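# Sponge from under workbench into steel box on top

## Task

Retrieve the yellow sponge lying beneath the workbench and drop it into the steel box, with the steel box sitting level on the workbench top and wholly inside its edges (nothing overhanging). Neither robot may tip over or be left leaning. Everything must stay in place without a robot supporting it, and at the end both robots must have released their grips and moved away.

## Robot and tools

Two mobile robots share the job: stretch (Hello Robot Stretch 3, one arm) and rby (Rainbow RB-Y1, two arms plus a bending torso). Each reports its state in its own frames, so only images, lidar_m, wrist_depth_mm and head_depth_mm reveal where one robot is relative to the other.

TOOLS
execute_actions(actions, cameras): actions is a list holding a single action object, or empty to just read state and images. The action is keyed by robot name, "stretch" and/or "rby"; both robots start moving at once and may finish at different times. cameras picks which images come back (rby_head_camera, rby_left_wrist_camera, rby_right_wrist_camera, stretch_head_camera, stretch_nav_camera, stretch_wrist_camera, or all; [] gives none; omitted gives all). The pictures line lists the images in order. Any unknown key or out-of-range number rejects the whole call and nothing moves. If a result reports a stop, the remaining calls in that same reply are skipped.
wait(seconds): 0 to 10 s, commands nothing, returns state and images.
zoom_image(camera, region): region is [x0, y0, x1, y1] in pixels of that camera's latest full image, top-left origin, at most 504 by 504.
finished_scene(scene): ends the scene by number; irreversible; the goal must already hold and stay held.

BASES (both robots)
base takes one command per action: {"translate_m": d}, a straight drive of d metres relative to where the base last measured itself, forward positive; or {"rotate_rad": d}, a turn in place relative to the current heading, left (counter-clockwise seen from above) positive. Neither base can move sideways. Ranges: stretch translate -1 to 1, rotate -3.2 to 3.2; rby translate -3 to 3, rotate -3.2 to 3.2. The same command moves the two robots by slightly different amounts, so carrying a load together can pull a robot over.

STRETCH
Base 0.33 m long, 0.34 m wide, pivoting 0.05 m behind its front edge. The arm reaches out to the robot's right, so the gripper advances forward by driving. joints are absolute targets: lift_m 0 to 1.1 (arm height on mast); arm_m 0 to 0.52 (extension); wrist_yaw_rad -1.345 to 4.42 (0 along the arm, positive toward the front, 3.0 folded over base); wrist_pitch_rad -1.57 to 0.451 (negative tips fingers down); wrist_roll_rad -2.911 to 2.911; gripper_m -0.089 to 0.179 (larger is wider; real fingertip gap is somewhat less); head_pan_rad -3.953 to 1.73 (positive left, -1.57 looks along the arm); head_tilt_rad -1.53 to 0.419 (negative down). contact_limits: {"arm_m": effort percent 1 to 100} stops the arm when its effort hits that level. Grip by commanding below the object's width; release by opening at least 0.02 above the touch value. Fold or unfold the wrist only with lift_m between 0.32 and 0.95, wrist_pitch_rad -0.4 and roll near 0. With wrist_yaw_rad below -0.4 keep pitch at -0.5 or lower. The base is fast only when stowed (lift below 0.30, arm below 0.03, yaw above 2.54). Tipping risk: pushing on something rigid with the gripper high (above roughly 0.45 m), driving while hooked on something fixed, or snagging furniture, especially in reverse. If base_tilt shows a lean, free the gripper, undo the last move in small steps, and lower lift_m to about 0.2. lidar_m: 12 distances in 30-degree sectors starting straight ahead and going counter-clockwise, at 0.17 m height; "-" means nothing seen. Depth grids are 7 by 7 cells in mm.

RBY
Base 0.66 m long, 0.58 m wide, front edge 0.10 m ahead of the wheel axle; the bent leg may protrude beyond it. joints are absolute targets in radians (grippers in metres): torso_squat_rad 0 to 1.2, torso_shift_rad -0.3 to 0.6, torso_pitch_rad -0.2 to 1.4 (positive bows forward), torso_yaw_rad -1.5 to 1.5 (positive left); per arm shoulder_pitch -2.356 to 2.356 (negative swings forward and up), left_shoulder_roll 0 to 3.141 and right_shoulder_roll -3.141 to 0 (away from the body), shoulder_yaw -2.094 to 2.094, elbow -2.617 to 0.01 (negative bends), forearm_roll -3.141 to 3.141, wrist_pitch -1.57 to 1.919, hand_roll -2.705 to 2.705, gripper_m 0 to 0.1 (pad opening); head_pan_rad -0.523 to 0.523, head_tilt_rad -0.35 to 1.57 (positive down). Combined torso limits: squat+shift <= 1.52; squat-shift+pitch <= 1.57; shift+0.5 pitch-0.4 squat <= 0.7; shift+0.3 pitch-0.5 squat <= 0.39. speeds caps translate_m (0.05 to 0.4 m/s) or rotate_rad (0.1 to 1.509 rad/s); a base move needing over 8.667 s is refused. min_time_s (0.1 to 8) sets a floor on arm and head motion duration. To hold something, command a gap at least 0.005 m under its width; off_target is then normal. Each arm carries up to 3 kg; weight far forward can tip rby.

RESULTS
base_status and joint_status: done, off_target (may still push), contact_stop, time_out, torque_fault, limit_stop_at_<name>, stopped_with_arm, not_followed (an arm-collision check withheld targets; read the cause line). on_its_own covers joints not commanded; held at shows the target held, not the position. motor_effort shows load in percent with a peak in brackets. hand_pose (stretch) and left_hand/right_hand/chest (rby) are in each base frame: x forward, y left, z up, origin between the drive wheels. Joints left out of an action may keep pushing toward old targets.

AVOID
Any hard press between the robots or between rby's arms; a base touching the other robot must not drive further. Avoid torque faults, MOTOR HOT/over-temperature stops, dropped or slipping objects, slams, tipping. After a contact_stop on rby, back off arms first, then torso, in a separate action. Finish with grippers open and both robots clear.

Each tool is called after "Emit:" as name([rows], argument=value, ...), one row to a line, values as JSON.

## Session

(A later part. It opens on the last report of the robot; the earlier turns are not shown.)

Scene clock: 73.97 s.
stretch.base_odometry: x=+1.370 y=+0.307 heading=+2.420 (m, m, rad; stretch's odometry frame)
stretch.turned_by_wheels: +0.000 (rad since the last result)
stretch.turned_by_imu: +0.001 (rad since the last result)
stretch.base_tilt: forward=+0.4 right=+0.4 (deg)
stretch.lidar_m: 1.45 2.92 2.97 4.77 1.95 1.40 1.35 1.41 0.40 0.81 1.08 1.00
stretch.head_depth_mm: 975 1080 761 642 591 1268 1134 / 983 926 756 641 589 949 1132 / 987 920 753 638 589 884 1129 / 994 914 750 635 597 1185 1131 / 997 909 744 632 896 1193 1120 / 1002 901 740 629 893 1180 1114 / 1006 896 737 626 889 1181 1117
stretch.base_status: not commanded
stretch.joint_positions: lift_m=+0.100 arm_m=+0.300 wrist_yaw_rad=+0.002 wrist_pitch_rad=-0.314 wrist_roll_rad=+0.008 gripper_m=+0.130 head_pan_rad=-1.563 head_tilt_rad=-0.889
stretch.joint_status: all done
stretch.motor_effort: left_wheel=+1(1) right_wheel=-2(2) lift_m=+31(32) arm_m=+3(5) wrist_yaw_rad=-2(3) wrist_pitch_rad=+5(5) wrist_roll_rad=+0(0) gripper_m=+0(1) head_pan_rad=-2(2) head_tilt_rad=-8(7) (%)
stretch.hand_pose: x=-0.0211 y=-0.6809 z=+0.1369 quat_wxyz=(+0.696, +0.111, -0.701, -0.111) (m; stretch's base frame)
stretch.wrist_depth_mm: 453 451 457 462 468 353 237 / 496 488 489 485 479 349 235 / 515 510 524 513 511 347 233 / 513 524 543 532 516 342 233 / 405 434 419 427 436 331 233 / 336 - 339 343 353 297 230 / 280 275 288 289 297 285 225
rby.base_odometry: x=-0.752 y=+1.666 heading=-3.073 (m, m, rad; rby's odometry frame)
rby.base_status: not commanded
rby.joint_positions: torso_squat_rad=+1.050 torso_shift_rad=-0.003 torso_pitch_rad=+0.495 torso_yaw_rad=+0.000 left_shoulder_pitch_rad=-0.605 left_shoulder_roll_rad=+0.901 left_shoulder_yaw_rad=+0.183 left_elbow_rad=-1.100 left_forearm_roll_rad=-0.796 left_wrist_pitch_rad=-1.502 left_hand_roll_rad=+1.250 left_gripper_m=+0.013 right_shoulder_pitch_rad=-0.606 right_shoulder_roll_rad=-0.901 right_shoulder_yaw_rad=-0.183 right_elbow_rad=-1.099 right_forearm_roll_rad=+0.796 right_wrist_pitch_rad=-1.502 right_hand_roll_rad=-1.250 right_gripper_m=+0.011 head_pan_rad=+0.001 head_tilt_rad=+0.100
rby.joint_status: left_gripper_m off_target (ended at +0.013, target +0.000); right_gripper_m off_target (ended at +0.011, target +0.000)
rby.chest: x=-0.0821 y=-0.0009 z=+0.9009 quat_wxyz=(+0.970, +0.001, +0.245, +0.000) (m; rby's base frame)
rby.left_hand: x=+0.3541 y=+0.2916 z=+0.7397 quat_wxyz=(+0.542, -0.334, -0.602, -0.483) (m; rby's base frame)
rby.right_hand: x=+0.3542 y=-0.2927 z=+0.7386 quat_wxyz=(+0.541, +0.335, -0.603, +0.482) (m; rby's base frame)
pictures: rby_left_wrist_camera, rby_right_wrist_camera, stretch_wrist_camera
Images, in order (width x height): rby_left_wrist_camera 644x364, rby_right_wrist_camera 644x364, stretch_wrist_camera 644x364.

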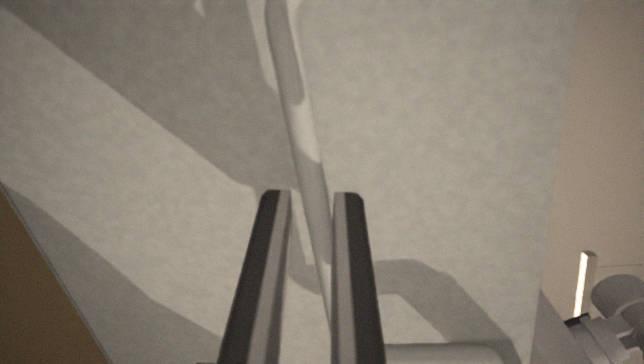

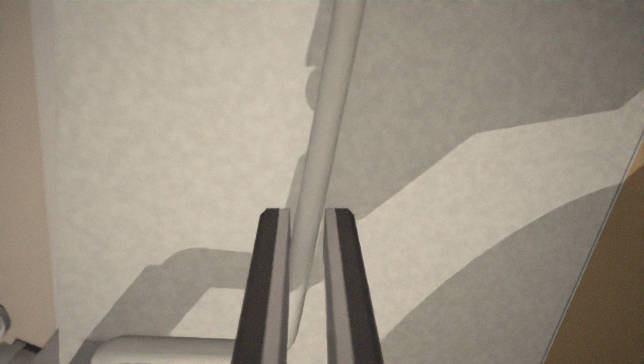

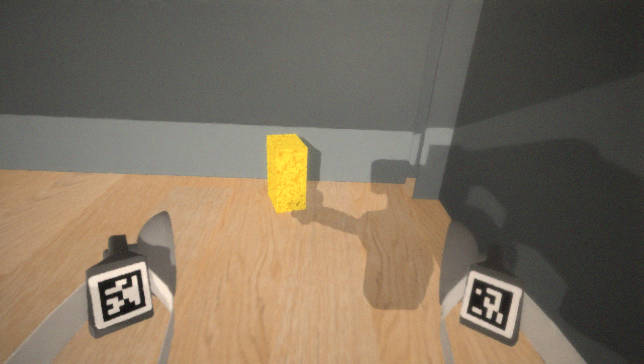

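Emit:
execute_actions([
  {"stretch":{"base":{"translate_m":0.02},"joints":{"lift_m":0.03}},"rby":{"joints":{"torso_squat_rad":0.75}}},
], cameras=[])

Emit:
execute_actions([
  {"stretch":{"joints":{"arm_m":0.51},"contact_limits":{"arm_m":15}},"rby":{"base":{"translate_m":-0.7},"speeds":{"translate_m":0.25}}},
], cameras=["rby_head_camera","stretch_wrist_camera"])

Scene clock: 76.20 s.
stretch.base_odometry: x=+1.355 y=+0.320 heading=+2.420 (m, m, rad; stretch's odometry frame)
stretch.turned_by_wheels: +0.000 (rad since the last result)
stretch.turned_by_imu: +0.000 (rad since the last result)
stretch.base_tilt: forward=+0.7 right=+0.4 (deg)
stretch.lidar_m: 1.45 2.92 2.95 4.78 1.99 1.42 1.37 1.43 0.41 0.88 1.08 0.98
stretch.head_depth_mm: 978 1026 760 644 591 1249 1133 / 980 926 757 641 588 944 1131 / 990 919 754 637 589 887 1137 / 991 912 750 635 595 1172 1132 / 996 909 745 632 895 1189 1116 / 1004 901 742 630 891 1178 1113 / 1005 896 739 626 891 1179 1113
stretch.base_status: done
stretch.joint_positions: lift_m=+0.030 arm_m=+0.300 wrist_yaw_rad=+0.002 wrist_pitch_rad=-0.314 wrist_roll_rad=+0.008 gripper_m=+0.130 head_pan_rad=-1.563 head_tilt_rad=-0.889
stretch.joint_status: all done
stretch.motor_effort: left_wheel=+1(4) right_wheel=-2(2) lift_m=+32(31) arm_m=+4(4) wrist_yaw_rad=-2(2) wrist_pitch_rad=+5(5) wrist_roll_rad=+0(0) gripper_m=+0(0) head_pan_rad=-2(3) head_tilt_rad=-8(7) (%)
stretch.hand_pose: x=-0.0211 y=-0.6809 z=+0.0669 quat_wxyz=(+0.696, +0.111, -0.701, -0.111) (m; stretch's base frame)
stretch.wrist_depth_mm: 456 454 451 454 464 391 263 / 487 481 483 491 492 389 260 / 494 502 502 461 516 379 259 / 366 375 383 398 407 370 257 / 287 304 297 303 311 319 255 / 243 - 243 245 250 267 243 / 198 196 205 208 211 205 219
rby.base_odometry: x=-0.752 y=+1.666 heading=-3.073 (m, m, rad; rby's odometry frame)
rby.base_status: not commanded
rby.joint_positions: torso_squat_rad=+0.750 torso_shift_rad=+0.000 torso_pitch_rad=+0.502 torso_yaw_rad=+0.000 left_shoulder_pitch_rad=-0.599 left_shoulder_roll_rad=+0.898 left_shoulder_yaw_rad=+0.177 left_elbow_rad=-1.095 left_forearm_roll_rad=-0.802 left_wrist_pitch_rad=-1.500 left_hand_roll_rad=+1.250 left_gripper_m=+0.006 right_shoulder_pitch_rad=-0.598 right_shoulder_roll_rad=-0.897 right_shoulder_yaw_rad=-0.177 right_elbow_rad=-1.095 right_forearm_roll_rad=+0.802 right_wrist_pitch_rad=-1.500 right_hand_roll_rad=-1.250 right_gripper_m=+0.007 head_pan_rad=+0.001 head_tilt_rad=+0.100
rby.joint_status: all done
rby.on_its_own: left_gripper_m moved -0.007 toward your old target +0.000
rby.chest: x=-0.0792 y=-0.0010 z=+1.0640 quat_wxyz=(+0.969, +0.001, +0.248, +0.000) (m; rby's base frame)
rby.left_hand: x=+0.3538 y=+0.2918 z=+0.8927 quat_wxyz=(+0.550, -0.337, -0.595, -0.480) (m; rby's base frame)
rby.right_hand: x=+0.3536 y=-0.2932 z=+0.8914 quat_wxyz=(+0.550, +0.338, -0.595, +0.478) (m; rby's base frame)
pictures: none
No camera images: the call's "cameras" was empty. Leave "cameras" out to get every camera's image.

Scene clock: 79.97 s.
stretch.base_odometry: x=+1.355 y=+0.320 heading=+2.420 (m, m, rad; stretch's odometry frame)
stretch.turned_by_wheels: +0.000 (rad since the last result)
stretch.turned_by_imu: +0.001 (rad since the last result)
stretch.base_tilt: forward=+0.6 right=+0.4 (deg)
stretch.lidar_m: 1.45 2.64 2.40 4.76 1.98 1.41 1.37 1.43 0.41 0.88 1.08 0.98
stretch.head_depth_mm: 980 1030 759 642 590 1248 1131 / 983 926 757 641 588 942 1129 / 986 921 752 637 588 885 1127 / 995 913 750 635 595 1193 1131 / 994 906 746 631 893 1187 1124 / 1004 903 741 629 891 1178 1118 / 1008 899 738 627 887 1182 1114
stretch.base_status: not commanded
stretch.joint_positions: lift_m=+0.030 arm_m=+0.510 wrist_yaw_rad=+0.002 wrist_pitch_rad=-0.314 wrist_roll_rad=+0.008 gripper_m=+0.130 head_pan_rad=-1.563 head_tilt_rad=-0.889
stretch.joint_status: all done
stretch.motor_effort: left_wheel=+1(1) right_wheel=-2(2) lift_m=+32(32) arm_m=+4(5) wrist_yaw_rad=-3(1) wrist_pitch_rad=+5(5) wrist_roll_rad=+0(0) gripper_m=-1(1) head_pan_rad=-3(3) head_tilt_rad=-7(8) (%)
stretch.contact_limits: arm_m 15 (drawing in: default 24, maximum 39; extending or still: default 32, maximum 53)
stretch.hand_pose: x=-0.0211 y=-0.8909 z=+0.0669 quat_wxyz=(+0.696, +0.111, -0.701, -0.111) (m; stretch's base frame)
stretch.wrist_depth_mm: 261 259 258 263 260 264 225 / 278 275 278 281 279 285 234 / 296 296 294 299 300 308 244 / 318 321 315 222 325 324 255 / 286 303 282 242 307 294 253 / 241 - 238 243 249 267 241 / 198 196 201 207 209 204 217
rby.base_odometry: x=-0.054 y=+1.714 heading=-3.072 (m, m, rad; rby's odometry frame)
rby.base_status: done
rby.joint_positions: torso_squat_rad=+0.750 torso_shift_rad=+0.000 torso_pitch_rad=+0.502 torso_yaw_rad=+0.000 left_shoulder_pitch_rad=-0.598 left_shoulder_roll_rad=+0.898 left_shoulder_yaw_rad=+0.177 left_elbow_rad=-1.095 left_forearm_roll_rad=-0.802 left_wrist_pitch_rad=-1.500 left_hand_roll_rad=+1.250 left_gripper_m=+0.006 right_shoulder_pitch_rad=-0.598 right_shoulder_roll_rad=-0.897 right_shoulder_yaw_rad=-0.177 right_elbow_rad=-1.095 right_forearm_roll_rad=+0.802 right_wrist_pitch_rad=-1.500 right_hand_roll_rad=-1.250 right_gripper_m=+0.007 head_pan_rad=+0.001 head_tilt_rad=+0.100
rby.joint_status: not commanded
rby.chest: x=-0.0793 y=-0.0010 z=+1.0640 quat_wxyz=(+0.969, +0.001, +0.248, +0.000) (m; rby's base frame)
rby.left_hand: x=+0.3537 y=+0.2918 z=+0.8926 quat_wxyz=(+0.550, -0.337, -0.595, -0.480) (m; rby's base frame)
rby.right_hand: x=+0.3536 y=-0.2932 z=+0.8912 quat_wxyz=(+0.550, +0.339, -0.595, +0.478) (m; rby's base frame)
pictures: rby_head_camera, stretch_wrist_camera
Images, in order (width x height): rby_head_camera 896x504, stretch_wrist_camera 644x364.

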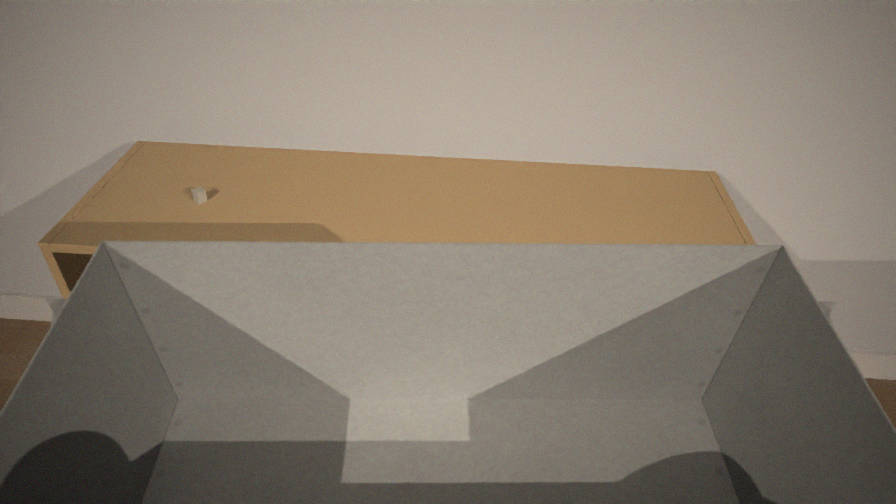

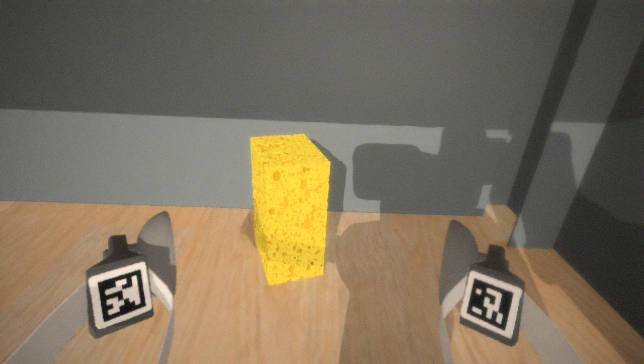

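Emit:
execute_actions([
  {"stretch":{"joints":{"arm_m":0.52,"lift_m":0.005,"wrist_pitch_rad":-0.2}},"rby":{"base":{"rotate_rad":-1.8},"speeds":{"rotate_rad":0.8},"joints":{"torso_squat_rad":0.1}}},
], cameras=["stretch_wrist_camera"])

Emit:
execute_actions([
  {"stretch":{"joints":{"gripper_m":0.01}},"rby":{"joints":{"head_tilt_rad":-0.3}}},
], cameras=["stretch_wrist_camera","rby_head_camera"])

Scene clock: 84.97 s.
stretch.base_odometry: x=+1.355 y=+0.320 heading=+2.420 (m, m, rad; stretch's odometry frame)
stretch.turned_by_wheels: +0.000 (rad since the last result)
stretch.turned_by_imu: +0.001 (rad since the last result)
stretch.base_tilt: forward=+0.7 right=+0.4 (deg)
stretch.lidar_m: 1.45 2.91 2.68 4.78 1.99 1.42 1.37 1.43 0.41 0.88 1.08 0.98
stretch.head_depth_mm: 977 1028 758 643 590 1246 1130 / 984 924 757 641 588 945 1132 / 988 920 754 638 589 888 1129 / 992 915 747 635 595 1194 1130 / 996 907 744 631 896 1186 1123 / 1003 903 742 629 895 1177 1116 / 1010 896 737 626 891 1179 1115
stretch.base_status: not commanded
stretch.joint_positions: lift_m=+0.005 arm_m=+0.519 wrist_yaw_rad=+0.002 wrist_pitch_rad=-0.223 wrist_roll_rad=+0.008 gripper_m=+0.130 head_pan_rad=-1.563 head_tilt_rad=-0.889
stretch.joint_status: all done
stretch.motor_effort: left_wheel=+1(1) right_wheel=-2(2) lift_m=+31(30) arm_m=+3(3) wrist_yaw_rad=-2(1) wrist_pitch_rad=+8(9) wrist_roll_rad=+0(0) gripper_m=+0(0) head_pan_rad=-3(2) head_tilt_rad=-7(8) (%)
stretch.hand_pose: x=-0.0211 y=-0.9090 z=+0.0639 quat_wxyz=(+0.700, +0.079, -0.705, -0.079) (m; stretch's base frame)
stretch.wrist_depth_mm: 249 253 251 252 255 255 217 / 264 265 265 267 269 272 226 / 279 280 282 281 281 288 235 / 291 297 292 222 300 305 242 / 299 307 295 215 309 318 252 / 243 - 238 228 251 271 242 / 197 192 200 203 206 204 217
rby.base_odometry: x=-0.054 y=+1.714 heading=+1.412 (m, m, rad; rby's odometry frame)
rby.base_status: done
rby.joint_positions: torso_squat_rad=+0.100 torso_shift_rad=+0.000 torso_pitch_rad=+0.502 torso_yaw_rad=+0.000 left_shoulder_pitch_rad=-0.598 left_shoulder_roll_rad=+0.898 left_shoulder_yaw_rad=+0.177 left_elbow_rad=-1.095 left_forearm_roll_rad=-0.802 left_wrist_pitch_rad=-1.500 left_hand_roll_rad=+1.250 left_gripper_m=+0.006 right_shoulder_pitch_rad=-0.598 right_shoulder_roll_rad=-0.897 right_shoulder_yaw_rad=-0.177 right_elbow_rad=-1.095 right_forearm_roll_rad=+0.802 right_wrist_pitch_rad=-1.500 right_hand_roll_rad=-1.250 right_gripper_m=+0.007 head_pan_rad=+0.001 head_tilt_rad=+0.100
rby.joint_status: all done
rby.chest: x=-0.0791 y=-0.0012 z=+1.2482 quat_wxyz=(+0.969, +0.001, +0.248, +0.000) (m; rby's base frame)
rby.left_hand: x=+0.3538 y=+0.2916 z=+1.0766 quat_wxyz=(+0.550, -0.337, -0.594, -0.479) (m; rby's base frame)
rby.right_hand: x=+0.3536 y=-0.2934 z=+1.0753 quat_wxyz=(+0.550, +0.339, -0.595, +0.478) (m; rby's base frame)
pictures: stretch_wrist_camera
Images, in order (width x height): stretch_wrist_camera 644x364.

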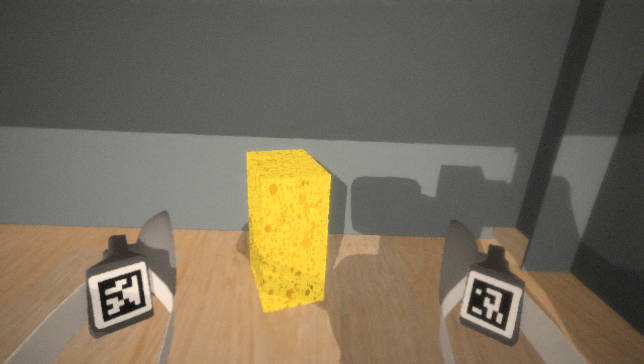

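Scene clock: 86.67 s.
stretch.base_odometry: x=+1.355 y=+0.320 heading=+2.420 (m, m, rad; stretch's odometry frame)
stretch.turned_by_wheels: +0.000 (rad since the last result)
stretch.turned_by_imu: +0.000 (rad since the last result)
stretch.base_tilt: forward=+0.7 right=+0.5 (deg)
stretch.lidar_m: 1.45 2.91 2.68 4.77 1.98 1.42 1.36 1.43 0.41 0.88 1.08 0.98
stretch.head_depth_mm: 976 1029 760 642 590 1246 1136 / 982 925 756 640 589 943 1129 / 989 917 752 638 589 887 1129 / 994 915 750 634 595 1194 1132 / 993 906 746 631 898 1188 1120 / 1002 899 742 629 893 1180 1116 / 1004 896 738 626 891 1180 1112
stretch.base_status: not commanded
stretch.joint_positions: lift_m=+0.005 arm_m=+0.519 wrist_yaw_rad=+0.002 wrist_pitch_rad=-0.223 wrist_roll_rad=+0.008 gripper_m=+0.010 head_pan_rad=-1.563 head_tilt_rad=-0.889
stretch.joint_status: all done
stretch.motor_effort: left_wheel=+1(1) right_wheel=-2(2) lift_m=+32(31) arm_m=+4(3) wrist_yaw_rad=-2(2) wrist_pitch_rad=+8(8) wrist_roll_rad=+0(0) gripper_m=+0(98) head_pan_rad=-3(3) head_tilt_rad=-7(7) (%)
stretch.hand_pose: x=-0.0211 y=-0.9090 z=+0.0639 quat_wxyz=(+0.700, +0.079, -0.705, -0.079) (m; stretch's base frame)
stretch.wrist_depth_mm: 251 252 253 254 257 256 217 / 263 263 268 268 271 272 228 / 281 278 282 282 284 286 234 / 294 293 292 223 300 303 244 / 298 303 298 262 314 315 253 / 236 239 253 - 254 258 240 / 196 199 196 204 206 209 215
rby.base_odometry: x=-0.054 y=+1.714 heading=+1.412 (m, m, rad; rby's odometry frame)
rby.base_status: not commanded
rby.joint_positions: torso_squat_rad=+0.100 torso_shift_rad=+0.000 torso_pitch_rad=+0.502 torso_yaw_rad=+0.000 left_shoulder_pitch_rad=-0.598 left_shoulder_roll_rad=+0.898 left_shoulder_yaw_rad=+0.177 left_elbow_rad=-1.095 left_forearm_roll_rad=-0.802 left_wrist_pitch_rad=-1.500 left_hand_roll_rad=+1.250 left_gripper_m=+0.006 right_shoulder_pitch_rad=-0.598 right_shoulder_roll_rad=-0.897 right_shoulder_yaw_rad=-0.177 right_elbow_rad=-1.095 right_forearm_roll_rad=+0.802 right_wrist_pitch_rad=-1.500 right_hand_roll_rad=-1.250 right_gripper_m=+0.007 head_pan_rad=+0.001 head_tilt_rad=-0.300
rby.joint_status: all done
rby.chest: x=-0.0791 y=-0.0012 z=+1.2482 quat_wxyz=(+0.969, +0.001, +0.248, +0.000) (m; rby's base frame)
rby.left_hand: x=+0.3538 y=+0.2916 z=+1.0766 quat_wxyz=(+0.550, -0.337, -0.594, -0.479) (m; rby's base frame)
rby.right_hand: x=+0.3536 y=-0.2934 z=+1.0753 quat_wxyz=(+0.550, +0.339, -0.595, +0.478) (m; rby's base frame)
pictures: rby_head_camera, stretch_wrist_camera
Images, in order (width x height): rby_head_camera 896x504, stretch_wrist_camera 644x364.

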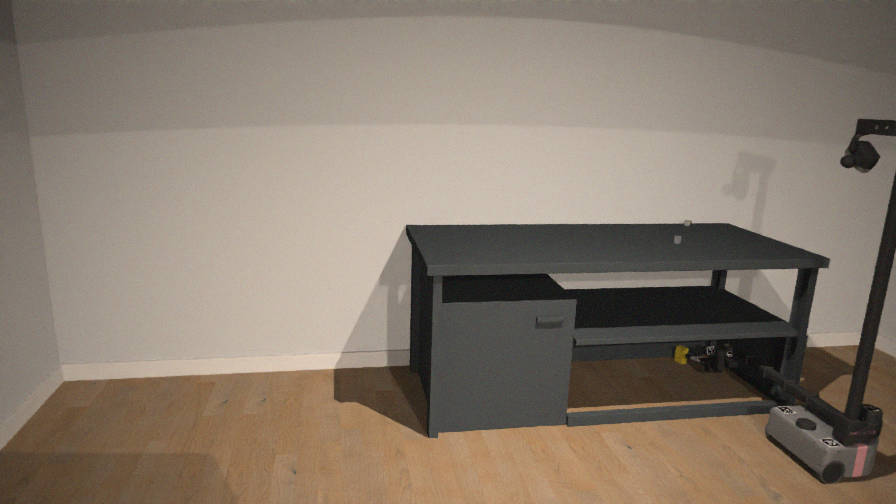

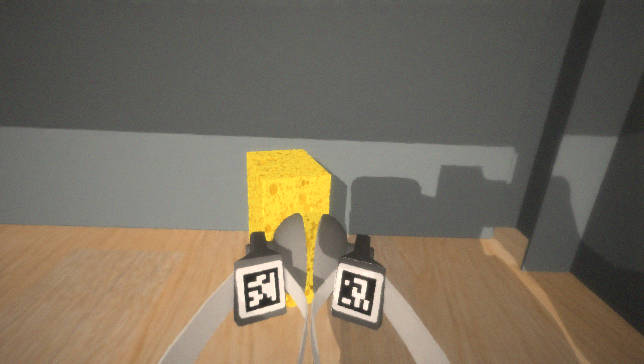

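Emit:
execute_actions([
  {"stretch":{"base":{"translate_m":0.13},"joints":{"gripper_m":0.13,"arm_m":0.1,"lift_m":0.1}},"rby":{"base":{"rotate_rad":0.05},"speeds":{"rotate_rad":0.5}}},
], cameras=[])

Emit:
execute_actions([
  {"stretch":{"base":{"rotate_rad":0.4}},"rby":{"base":{"translate_m":1.2},"speeds":{"translate_m":0.3}}},
], cameras=[])

Emit:
execute_actions([
  {"stretch":{"base":{"translate_m":-0.15}}},
], cameras=[])

Emit:
execute_actions([
  {"stretch":{"base":{"rotate_rad":-0.4}}},
], cameras=["stretch_wrist_camera","rby_head_camera","stretch_nav_camera"])

Scene clock: 91.83 s.
stretch.base_odometry: x=+1.257 y=+0.406 heading=+2.420 (m, m, rad; stretch's odometry frame)
stretch.turned_by_wheels: +0.000 (rad since the last result)
stretch.turned_by_imu: +0.001 (rad since the last result)
stretch.base_tilt: forward=+0.7 right=+0.3 (deg)
stretch.lidar_m: 1.42 2.90 2.60 4.77 2.16 1.55 1.49 0.51 0.48 1.05 1.08 0.86
stretch.head_depth_mm: 976 931 760 644 591 979 1135 / 981 927 756 640 589 1158 1132 / 983 920 754 637 587 1167 1139 / 992 914 752 635 592 1182 1106 / 995 908 747 632 895 1188 1120 / 1002 901 741 629 894 1181 1118 / 1004 898 739 627 891 1176 1114
stretch.base_status: done
stretch.joint_positions: lift_m=+0.100 arm_m=+0.100 wrist_yaw_rad=+0.001 wrist_pitch_rad=-0.221 wrist_roll_rad=+0.008 gripper_m=+0.130 head_pan_rad=-1.563 head_tilt_rad=-0.889
stretch.joint_status: all done
stretch.motor_effort: left_wheel=+1(5) right_wheel=-2(3) lift_m=+50(50) arm_m=-4(3) wrist_yaw_rad=-1(1) wrist_pitch_rad=+7(8) wrist_roll_rad=+0(0) gripper_m=+0(98) head_pan_rad=-2(3) head_tilt_rad=-7(7) (%)
stretch.hand_pose: x=-0.0212 y=-0.4900 z=+0.1586 quat_wxyz=(+0.700, +0.079, -0.705, -0.078) (m; stretch's base frame)
stretch.wrist_depth_mm: 631 644 641 668 642 611 431 / 695 674 688 684 687 629 431 / 696 722 703 736 726 630 423 / 668 676 711 733 698 613 415 / 491 520 504 521 526 532 418 / 386 - 396 401 407 444 396 / 319 310 325 329 334 327 352
rby.base_odometry: x=-0.054 y=+1.714 heading=+1.461 (m, m, rad; rby's odometry frame)
rby.base_status: done
rby.joint_positions: torso_squat_rad=+0.100 torso_shift_rad=+0.000 torso_pitch_rad=+0.502 torso_yaw_rad=+0.000 left_shoulder_pitch_rad=-0.598 left_shoulder_roll_rad=+0.898 left_shoulder_yaw_rad=+0.177 left_elbow_rad=-1.095 left_forearm_roll_rad=-0.802 left_wrist_pitch_rad=-1.500 left_hand_roll_rad=+1.250 left_gripper_m=+0.006 right_shoulder_pitch_rad=-0.598 right_shoulder_roll_rad=-0.897 right_shoulder_yaw_rad=-0.177 right_elbow_rad=-1.095 right_forearm_roll_rad=+0.802 right_wrist_pitch_rad=-1.500 right_hand_roll_rad=-1.250 right_gripper_m=+0.007 head_pan_rad=+0.001 head_tilt_rad=-0.300
rby.joint_status: not commanded
rby.chest: x=-0.0791 y=-0.0012 z=+1.2482 quat_wxyz=(+0.969, +0.001, +0.248, +0.000) (m; rby's base frame)
rby.left_hand: x=+0.3537 y=+0.2916 z=+1.0766 quat_wxyz=(+0.550, -0.337, -0.594, -0.479) (m; rby's base frame)
rby.right_hand: x=+0.3536 y=-0.2933 z=+1.0753 quat_wxyz=(+0.550, +0.339, -0.595, +0.478) (m; rby's base frame)
pictures: none
No camera images: the call's "cameras" was empty. Leave "cameras" out to get every camera's image.

Scene clock: 96.93 s.
stretch.base_odometry: x=+1.257 y=+0.406 heading=+2.820 (m, m, rad; stretch's odometry frame)
stretch.turned_by_wheels: +0.400 (rad since the last result)
stretch.turned_by_imu: +0.395 (rad since the last result)
stretch.base_tilt: forward=+0.7 right=+0.3 (deg)
stretch.lidar_m: 1.63 1.72 4.78 2.53 1.63 1.49 1.53 0.48 0.94 1.05 0.86 1.00
stretch.head_depth_mm: 961 934 762 643 558 847 1097 / 1004 923 757 640 576 873 1118 / 1048 920 750 637 590 1147 1133 / 1072 915 749 636 915 1211 1109 / 1105 912 745 632 947 1225 1122 / 1131 903 742 647 1000 1245 1121 / 1142 896 739 670 1295 1240 1115
stretch.base_status: done
stretch.joint_positions: lift_m=+0.100 arm_m=+0.100 wrist_yaw_rad=+0.001 wrist_pitch_rad=-0.221 wrist_roll_rad=+0.008 gripper_m=+0.130 head_pan_rad=-1.563 head_tilt_rad=-0.889
stretch.joint_status: not commanded
stretch.motor_effort: left_wheel=-1(5) right_wheel=+1(5) lift_m=+50(51) arm_m=-4(4) wrist_yaw_rad=-1(2) wrist_pitch_rad=+8(8) wrist_roll_rad=+1(0) gripper_m=+0(0) head_pan_rad=-3(3) head_tilt_rad=-7(7) (%)
stretch.hand_pose: x=-0.0212 y=-0.4900 z=+0.1586 quat_wxyz=(+0.700, +0.079, -0.705, -0.078) (m; stretch's base frame)
stretch.wrist_depth_mm: 580 751 796 730 648 600 544 / 606 742 811 766 686 629 577 / 629 799 872 775 705 651 592 / 633 669 700 736 734 669 603 / 484 515 502 519 537 548 553 / 389 - 397 407 408 442 431 / 317 308 323 328 336 329 351
rby.base_odometry: x=+0.078 y=+2.907 heading=+1.460 (m, m, rad; rby's odometry frame)
rby.base_status: done
rby.joint_positions: torso_squat_rad=+0.100 torso_shift_rad=+0.000 torso_pitch_rad=+0.502 torso_yaw_rad=+0.000 left_shoulder_pitch_rad=-0.598 left_shoulder_roll_rad=+0.898 left_shoulder_yaw_rad=+0.177 left_elbow_rad=-1.095 left_forearm_roll_rad=-0.802 left_wrist_pitch_rad=-1.500 left_hand_roll_rad=+1.250 left_gripper_m=+0.006 right_shoulder_pitch_rad=-0.598 right_shoulder_roll_rad=-0.897 right_shoulder_yaw_rad=-0.177 right_elbow_rad=-1.095 right_forearm_roll_rad=+0.802 right_wrist_pitch_rad=-1.500 right_hand_roll_rad=-1.250 right_gripper_m=+0.007 head_pan_rad=+0.001 head_tilt_rad=-0.300
rby.joint_status: not commanded
rby.chest: x=-0.0791 y=-0.0012 z=+1.2482 quat_wxyz=(+0.969, +0.001, +0.249, +0.000) (m; rby's base frame)
rby.left_hand: x=+0.3538 y=+0.2916 z=+1.0766 quat_wxyz=(+0.550, -0.337, -0.594, -0.479) (m; rby's base frame)
rby.right_hand: x=+0.3537 y=-0.2934 z=+1.0753 quat_wxyz=(+0.550, +0.339, -0.595, +0.478) (m; rby's base frame)
pictures: none
No camera images: the call's "cameras" was empty. Leave "cameras" out to get every camera's image.

Scene clock: 99.47 s.
stretch.base_odometry: x=+1.400 y=+0.359 heading=+2.820 (m, m, rad; stretch's odometry frame)
stretch.turned_by_wheels: +0.000 (rad since the last result)
stretch.turned_by_imu: +0.000 (rad since the last result)
stretch.base_tilt: forward=+0.6 right=+0.5 (deg)
stretch.lidar_m: 1.78 1.99 4.84 2.30 1.48 1.37 1.39 0.36 0.58 1.00 0.98 0.96
stretch.head_depth_mm: 911 932 760 643 557 520 874 / 949 928 758 640 554 818 1093 / 992 919 754 637 552 857 1115 / 1041 912 750 634 572 868 1107 / 1072 909 747 633 588 1189 1119 / 1101 903 742 629 911 1225 1117 / 1135 896 739 627 975 1239 1116
stretch.base_status: done
stretch.joint_positions: lift_m=+0.100 arm_m=+0.100 wrist_yaw_rad=+0.001 wrist_pitch_rad=-0.221 wrist_roll_rad=+0.008 gripper_m=+0.130 head_pan_rad=-1.563 head_tilt_rad=-0.889
stretch.joint_status: not commanded
stretch.motor_effort: left_wheel=-1(6) right_wheel=+1(3) lift_m=+50(50) arm_m=-3(3) wrist_yaw_rad=-3(1) wrist_pitch_rad=+8(8) wrist_roll_rad=+0(0) gripper_m=-1(0) head_pan_rad=-2(2) head_tilt_rad=-8(7) (%)
stretch.hand_pose: x=-0.0212 y=-0.4900 z=+0.1586 quat_wxyz=(+0.700, +0.079, -0.705, -0.078) (m; stretch's base frame)
stretch.wrist_depth_mm: 694 817 721 651 599 553 517 / 734 852 777 695 628 568 529 / 754 883 816 723 654 605 552 / 655 680 707 714 684 596 575 / 481 518 509 518 533 546 552 / 392 - 396 399 408 436 431 / 318 309 324 328 336 331 347
rby.base_odometry: x=+0.078 y=+2.907 heading=+1.460 (m, m, rad; rby's odometry frame)
rby.base_status: not commanded
rby.joint_positions: torso_squat_rad=+0.100 torso_shift_rad=+0.000 torso_pitch_rad=+0.502 torso_yaw_rad=+0.000 left_shoulder_pitch_rad=-0.598 left_shoulder_roll_rad=+0.898 left_shoulder_yaw_rad=+0.177 left_elbow_rad=-1.095 left_forearm_roll_rad=-0.802 left_wrist_pitch_rad=-1.500 left_hand_roll_rad=+1.250 left_gripper_m=+0.006 right_shoulder_pitch_rad=-0.598 right_shoulder_roll_rad=-0.897 right_shoulder_yaw_rad=-0.177 right_elbow_rad=-1.095 right_forearm_roll_rad=+0.802 right_wrist_pitch_rad=-1.500 right_hand_roll_rad=-1.250 right_gripper_m=+0.007 head_pan_rad=+0.001 head_tilt_rad=-0.300
rby.joint_status: not commanded
rby.chest: x=-0.0791 y=-0.0012 z=+1.2482 quat_wxyz=(+0.969, +0.001, +0.249, +0.000) (m; rby's base frame)
rby.left_hand: x=+0.3538 y=+0.2916 z=+1.0766 quat_wxyz=(+0.550, -0.337, -0.594, -0.479) (m; rby's base frame)
rby.right_hand: x=+0.3537 y=-0.2934 z=+1.0754 quat_wxyz=(+0.550, +0.339, -0.595, +0.478) (m; rby's base frame)
pictures: none
No camera images: the call's "cameras" was empty. Leave "cameras" out to get every camera's image.

Scene clock: 101.07 s.
stretch.base_odometry: x=+1.400 y=+0.359 heading=+2.420 (m, m, rad; stretch's odometry frame)
stretch.turned_by_wheels: -0.400 (rad since the last result)
stretch.turned_by_imu: -0.394 (rad since the last result)
stretch.base_tilt: forward=+0.5 right=+0.3 (deg)
stretch.lidar_m: 1.24 1.77 4.11 4.85 1.97 1.41 1.36 1.42 0.35 0.84 1.02 0.97
stretch.head_depth_mm: 927 1002 761 645 557 1205 1132 / 930 924 759 640 555 861 1112 / 933 921 753 638 553 871 1131 / 942 914 750 635 551 854 1111 / 942 909 746 632 557 866 1124 / 947 904 741 629 556 877 1119 / 953 898 740 627 555 873 1118
stretch.base_status: done
stretch.joint_positions: lift_m=+0.100 arm_m=+0.100 wrist_yaw_rad=+0.001 wrist_pitch_rad=-0.221 wrist_roll_rad=+0.008 gripper_m=+0.130 head_pan_rad=-1.563 head_tilt_rad=-0.889
stretch.joint_status: not commanded
stretch.motor_effort: left_wheel=+1(5) right_wheel=-2(7) lift_m=+50(50) arm_m=-4(4) wrist_yaw_rad=-2(2) wrist_pitch_rad=+7(8) wrist_roll_rad=+0(1) gripper_m=+0(0) head_pan_rad=-3(2) head_tilt_rad=-7(7) (%)
stretch.hand_pose: x=-0.0212 y=-0.4900 z=+0.1586 quat_wxyz=(+0.700, +0.079, -0.705, -0.078) (m; stretch's base frame)
stretch.wrist_depth_mm: 572 582 585 594 580 376 254 / 621 611 617 629 620 366 252 / 644 649 644 658 622 374 251 / 652 663 688 673 648 368 250 / 486 516 504 516 519 350 249 / 389 - 399 400 409 318 248 / 318 311 324 327 335 327 241
rby.base_odometry: x=+0.078 y=+2.907 heading=+1.460 (m, m, rad; rby's odometry frame)
rby.base_status: not commanded
rby.joint_positions: torso_squat_rad=+0.100 torso_shift_rad=+0.000 torso_pitch_rad=+0.502 torso_yaw_rad=+0.000 left_shoulder_pitch_rad=-0.598 left_shoulder_roll_rad=+0.898 left_shoulder_yaw_rad=+0.177 left_elbow_rad=-1.095 left_forearm_roll_rad=-0.802 left_wrist_pitch_rad=-1.500 left_hand_roll_rad=+1.250 left_gripper_m=+0.006 right_shoulder_pitch_rad=-0.598 right_shoulder_roll_rad=-0.897 right_shoulder_yaw_rad=-0.177 right_elbow_rad=-1.095 right_forearm_roll_rad=+0.802 right_wrist_pitch_rad=-1.500 right_hand_roll_rad=-1.250 right_gripper_m=+0.007 head_pan_rad=+0.001 head_tilt_rad=-0.300
rby.joint_status: not commanded
rby.chest: x=-0.0791 y=-0.0012 z=+1.2482 quat_wxyz=(+0.969, +0.001, +0.249, +0.000) (m; rby's base frame)
rby.left_hand: x=+0.3538 y=+0.2916 z=+1.0766 quat_wxyz=(+0.550, -0.337, -0.594, -0.479) (m; rby's base frame)
rby.right_hand: x=+0.3537 y=-0.2934 z=+1.0754 quat_wxyz=(+0.550, +0.339, -0.595, +0.478) (m; rby's base frame)
pictures: rby_head_camera, stretch_nav_camera (sideways: a quarter turn counterclockwise sets it upright), stretch_wrist_camera
Images, in order (width x height): rby_head_camera 896x504, stretch_nav_camera 672x504, stretch_wrist_camera 644x364.

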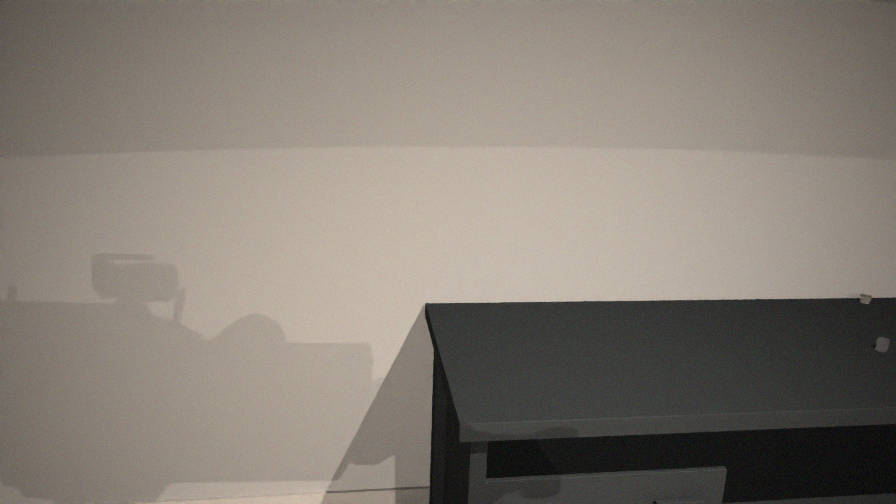

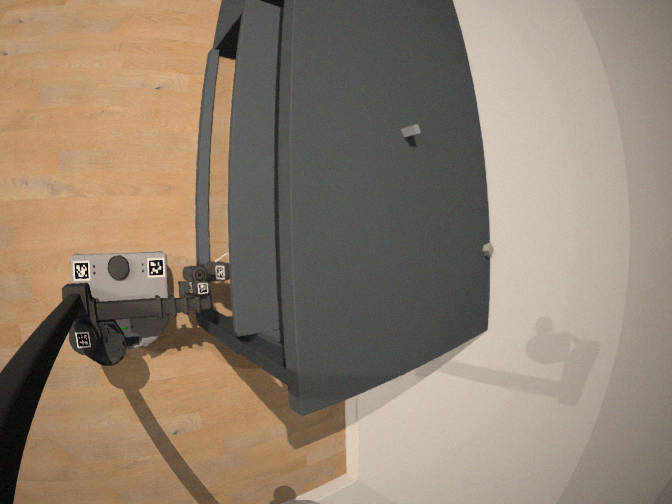

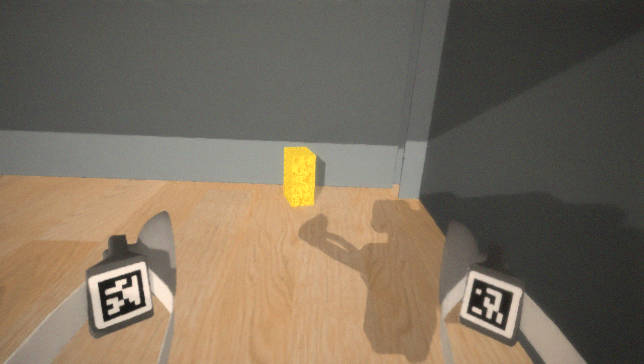

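Emit:
execute_actions([
  {"stretch":{"joints":{"arm_m":0.4}},"rby":{"base":{"rotate_rad":-0.6},"speeds":{"rotate_rad":0.7}}},
], cameras=[])

Emit:
execute_actions([
  {"stretch":{"joints":{"arm_m":0.52,"lift_m":0.005}},"rby":{"base":{"translate_m":0.75},"speeds":{"translate_m":0.3}}},
], cameras=["stretch_wrist_camera"])

Emit:
execute_actions([
  {"stretch":{"joints":{"gripper_m":0.02}},"rby":{"base":{"rotate_rad":0.69},"speeds":{"rotate_rad":0.7},"joints":{"head_tilt_rad":-0.1}}},
], cameras=["stretch_wrist_camera","rby_head_camera"])

Scene clock: 106.33 s.
stretch.base_odometry: x=+1.400 y=+0.359 heading=+2.420 (m, m, rad; stretch's odometry frame)
stretch.turned_by_wheels: +0.000 (rad since the last result)
stretch.turned_by_imu: +0.001 (rad since the last result)
stretch.base_tilt: forward=+0.5 right=+0.4 (deg)
stretch.lidar_m: 1.24 1.89 4.10 4.83 1.97 1.41 1.37 1.42 0.35 0.85 1.02 0.97
stretch.head_depth_mm: 927 1004 761 642 558 1204 1132 / 932 925 758 640 555 857 1118 / 934 919 753 638 552 866 1130 / 940 912 749 635 551 868 1128 / 944 909 748 632 556 864 1121 / 948 903 741 629 557 877 1114 / 952 897 737 627 555 875 1113
stretch.base_status: not commanded
stretch.joint_positions: lift_m=+0.100 arm_m=+0.400 wrist_yaw_rad=+0.001 wrist_pitch_rad=-0.221 wrist_roll_rad=+0.008 gripper_m=+0.130 head_pan_rad=-1.563 head_tilt_rad=-0.889
stretch.joint_status: all done
stretch.motor_effort: left_wheel=+1(1) right_wheel=-2(1) lift_m=+51(51) arm_m=+4(4) wrist_yaw_rad=-1(1) wrist_pitch_rad=+7(7) wrist_roll_rad=+0(0) gripper_m=+1(1) head_pan_rad=-3(2) head_tilt_rad=-7(7) (%)
stretch.hand_pose: x=-0.0212 y=-0.7893 z=+0.1586 quat_wxyz=(+0.700, +0.079, -0.705, -0.078) (m; stretch's base frame)
stretch.wrist_depth_mm: 309 307 311 315 312 314 248 / 323 325 326 330 330 326 246 / 342 345 342 346 351 305 247 / 359 362 366 373 367 320 243 / 384 375 387 385 392 336 241 / 384 - 376 372 409 313 240 / 311 310 319 317 329 325 234
rby.base_odometry: x=+0.078 y=+2.907 heading=+0.861 (m, m, rad; rby's odometry frame)
rby.base_status: done
rby.joint_positions: torso_squat_rad=+0.100 torso_shift_rad=+0.000 torso_pitch_rad=+0.502 torso_yaw_rad=+0.000 left_shoulder_pitch_rad=-0.598 left_shoulder_roll_rad=+0.898 left_shoulder_yaw_rad=+0.177 left_elbow_rad=-1.095 left_forearm_roll_rad=-0.802 left_wrist_pitch_rad=-1.500 left_hand_roll_rad=+1.250 left_gripper_m=+0.006 right_shoulder_pitch_rad=-0.598 right_shoulder_roll_rad=-0.897 right_shoulder_yaw_rad=-0.177 right_elbow_rad=-1.095 right_forearm_roll_rad=+0.802 right_wrist_pitch_rad=-1.500 right_hand_roll_rad=-1.250 right_gripper_m=+0.007 head_pan_rad=+0.001 head_tilt_rad=-0.300
rby.joint_status: not commanded
rby.chest: x=-0.0791 y=-0.0012 z=+1.2482 quat_wxyz=(+0.969, +0.001, +0.249, +0.000) (m; rby's base frame)
rby.left_hand: x=+0.3538 y=+0.2916 z=+1.0766 quat_wxyz=(+0.550, -0.337, -0.594, -0.479) (m; rby's base frame)
rby.right_hand: x=+0.3537 y=-0.2934 z=+1.0753 quat_wxyz=(+0.550, +0.339, -0.595, +0.478) (m; rby's base frame)
pictures: none
No camera images: the call's "cameras" was empty. Leave "cameras" out to get every camera's image.

Scene clock: 109.93 s.
stretch.base_odometry: x=+1.400 y=+0.359 heading=+2.420 (m, m, rad; stretch's odometry frame)
stretch.turned_by_wheels: +0.000 (rad since the last result)
stretch.turned_by_imu: +0.001 (rad since the last result)
stretch.base_tilt: forward=+0.6 right=+0.4 (deg)
stretch.lidar_m: 1.24 1.17 4.09 4.84 1.96 1.41 1.37 1.42 0.35 0.84 1.02 0.96
stretch.head_depth_mm: 926 1001 760 642 557 1209 1134 / 928 925 759 641 555 858 1115 / 934 919 754 638 554 868 1130 / 939 916 748 634 552 868 1127 / 944 908 745 632 557 866 1122 / 948 903 741 629 557 878 1118 / 955 894 738 628 554 873 1113
stretch.base_status: not commanded
stretch.joint_positions: lift_m=+0.005 arm_m=+0.519 wrist_yaw_rad=+0.001 wrist_pitch_rad=-0.221 wrist_roll_rad=+0.008 gripper_m=+0.130 head_pan_rad=-1.563 head_tilt_rad=-0.889
stretch.joint_status: all done
stretch.motor_effort: left_wheel=+1(1) right_wheel=-2(2) lift_m=+32(42) arm_m=+3(3) wrist_yaw_rad=-1(1) wrist_pitch_rad=+7(7) wrist_roll_rad=+0(0) gripper_m=-1(1) head_pan_rad=-3(2) head_tilt_rad=-7(7) (%)
stretch.hand_pose: x=-0.0212 y=-0.9091 z=+0.0642 quat_wxyz=(+0.700, +0.079, -0.705, -0.078) (m; stretch's base frame)
stretch.wrist_depth_mm: 198 198 201 201 204 203 215 / 208 210 211 211 213 215 221 / 220 221 222 222 224 226 231 / 232 233 229 235 237 238 239 / 248 246 143 245 253 255 204 / 244 - 151 230 252 273 212 / 196 192 162 192 209 202 213
rby.base_odometry: x=+0.567 y=+3.476 heading=+0.861 (m, m, rad; rby's odometry frame)
rby.base_status: done
rby.joint_positions: torso_squat_rad=+0.100 torso_shift_rad=+0.000 torso_pitch_rad=+0.502 torso_yaw_rad=+0.000 left_shoulder_pitch_rad=-0.598 left_shoulder_roll_rad=+0.898 left_shoulder_yaw_rad=+0.177 left_elbow_rad=-1.095 left_forearm_roll_rad=-0.802 left_wrist_pitch_rad=-1.500 left_hand_roll_rad=+1.250 left_gripper_m=+0.006 right_shoulder_pitch_rad=-0.598 right_shoulder_roll_rad=-0.897 right_shoulder_yaw_rad=-0.177 right_elbow_rad=-1.095 right_forearm_roll_rad=+0.802 right_wrist_pitch_rad=-1.500 right_hand_roll_rad=-1.250 right_gripper_m=+0.007 head_pan_rad=+0.001 head_tilt_rad=-0.300
rby.joint_status: not commanded
rby.chest: x=-0.0791 y=-0.0012 z=+1.2482 quat_wxyz=(+0.969, +0.001, +0.249, +0.000) (m; rby's base frame)
rby.left_hand: x=+0.3538 y=+0.2916 z=+1.0766 quat_wxyz=(+0.550, -0.337, -0.594, -0.479) (m; rby's base frame)
rby.right_hand: x=+0.3537 y=-0.2934 z=+1.0753 quat_wxyz=(+0.550, +0.339, -0.595, +0.478) (m; rby's base frame)
pictures: stretch_wrist_camera
Images, in order (width x height): stretch_wrist_camera 644x364.

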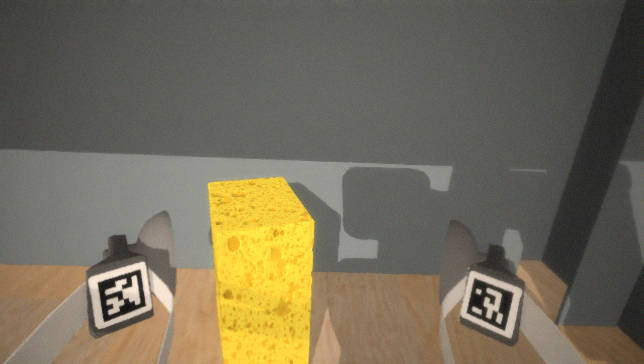

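Scene clock: 112.60 s.
stretch.base_odometry: x=+1.400 y=+0.359 heading=+2.420 (m, m, rad; stretch's odometry frame)
stretch.turned_by_wheels: +0.000 (rad since the last result)
stretch.turned_by_imu: +0.000 (rad since the last result)
stretch.base_tilt: forward=+0.6 right=+0.5 (deg)
stretch.lidar_m: 1.23 1.05 4.10 4.84 1.97 1.41 1.37 1.42 0.35 0.85 1.02 0.97
stretch.head_depth_mm: 927 1007 760 643 556 1206 1135 / 930 925 755 641 555 859 1109 / 937 920 751 638 553 871 1127 / 940 913 749 634 552 869 1128 / 946 910 746 632 556 867 1123 / 948 902 743 629 557 878 1116 / 950 899 738 626 555 874 1115
stretch.base_status: not commanded
stretch.joint_positions: lift_m=+0.005 arm_m=+0.519 wrist_yaw_rad=+0.001 wrist_pitch_rad=-0.221 wrist_roll_rad=+0.008 gripper_m=+0.021 head_pan_rad=-1.563 head_tilt_rad=-0.889
stretch.joint_status: all done
stretch.motor_effort: left_wheel=+1(1) right_wheel=-2(2) lift_m=+32(32) arm_m=+4(3) wrist_yaw_rad=-2(1) wrist_pitch_rad=+8(8) wrist_roll_rad=+0(0) gripper_m=-11(100) head_pan_rad=-3(2) head_tilt_rad=-7(7) (%)
stretch.hand_pose: x=-0.0212 y=-0.9091 z=+0.0642 quat_wxyz=(+0.700, +0.079, -0.705, -0.078) (m; stretch's base frame)
stretch.wrist_depth_mm: 198 198 202 201 203 203 216 / 208 209 209 211 213 215 222 / 219 221 223 224 222 226 232 / 233 235 234 231 238 240 238 / 247 250 247 146 251 256 203 / 235 240 - 153 261 260 212 / 196 200 193 165 202 212 214
rby.base_odometry: x=+0.567 y=+3.475 heading=+1.550 (m, m, rad; rby's odometry frame)
rby.base_status: done
rby.joint_positions: torso_squat_rad=+0.100 torso_shift_rad=+0.000 torso_pitch_rad=+0.502 torso_yaw_rad=+0.000 left_shoulder_pitch_rad=-0.598 left_shoulder_roll_rad=+0.898 left_shoulder_yaw_rad=+0.177 left_elbow_rad=-1.095 left_forearm_roll_rad=-0.802 left_wrist_pitch_rad=-1.500 left_hand_roll_rad=+1.250 left_gripper_m=+0.006 right_shoulder_pitch_rad=-0.598 right_shoulder_roll_rad=-0.897 right_shoulder_yaw_rad=-0.177 right_elbow_rad=-1.095 right_forearm_roll_rad=+0.802 right_wrist_pitch_rad=-1.500 right_hand_roll_rad=-1.250 right_gripper_m=+0.007 head_pan_rad=+0.001 head_tilt_rad=-0.100
rby.joint_status: all done
rby.chest: x=-0.0791 y=-0.0012 z=+1.2482 quat_wxyz=(+0.969, +0.001, +0.249, +0.000) (m; rby's base frame)
rby.left_hand: x=+0.3538 y=+0.2916 z=+1.0766 quat_wxyz=(+0.550, -0.337, -0.594, -0.479) (m; rby's base frame)
rby.right_hand: x=+0.3537 y=-0.2934 z=+1.0753 quat_wxyz=(+0.550, +0.339, -0.595, +0.478) (m; rby's base frame)
pictures: rby_head_camera, stretch_wrist_camera
Images, in order (width x height): rby_head_camera 896x504, stretch_wrist_camera 644x364.

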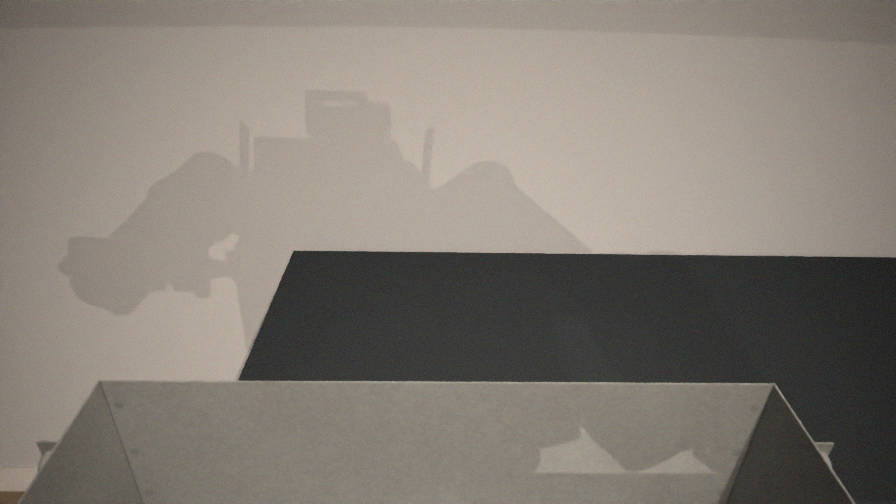

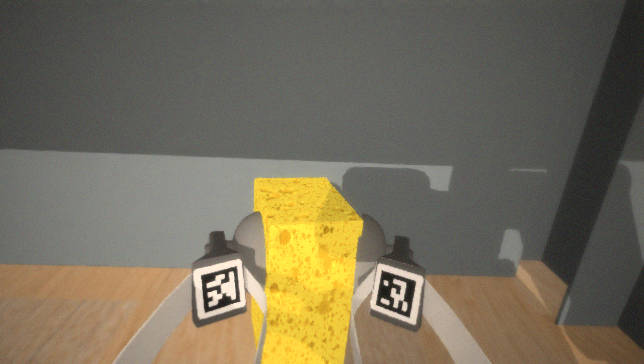

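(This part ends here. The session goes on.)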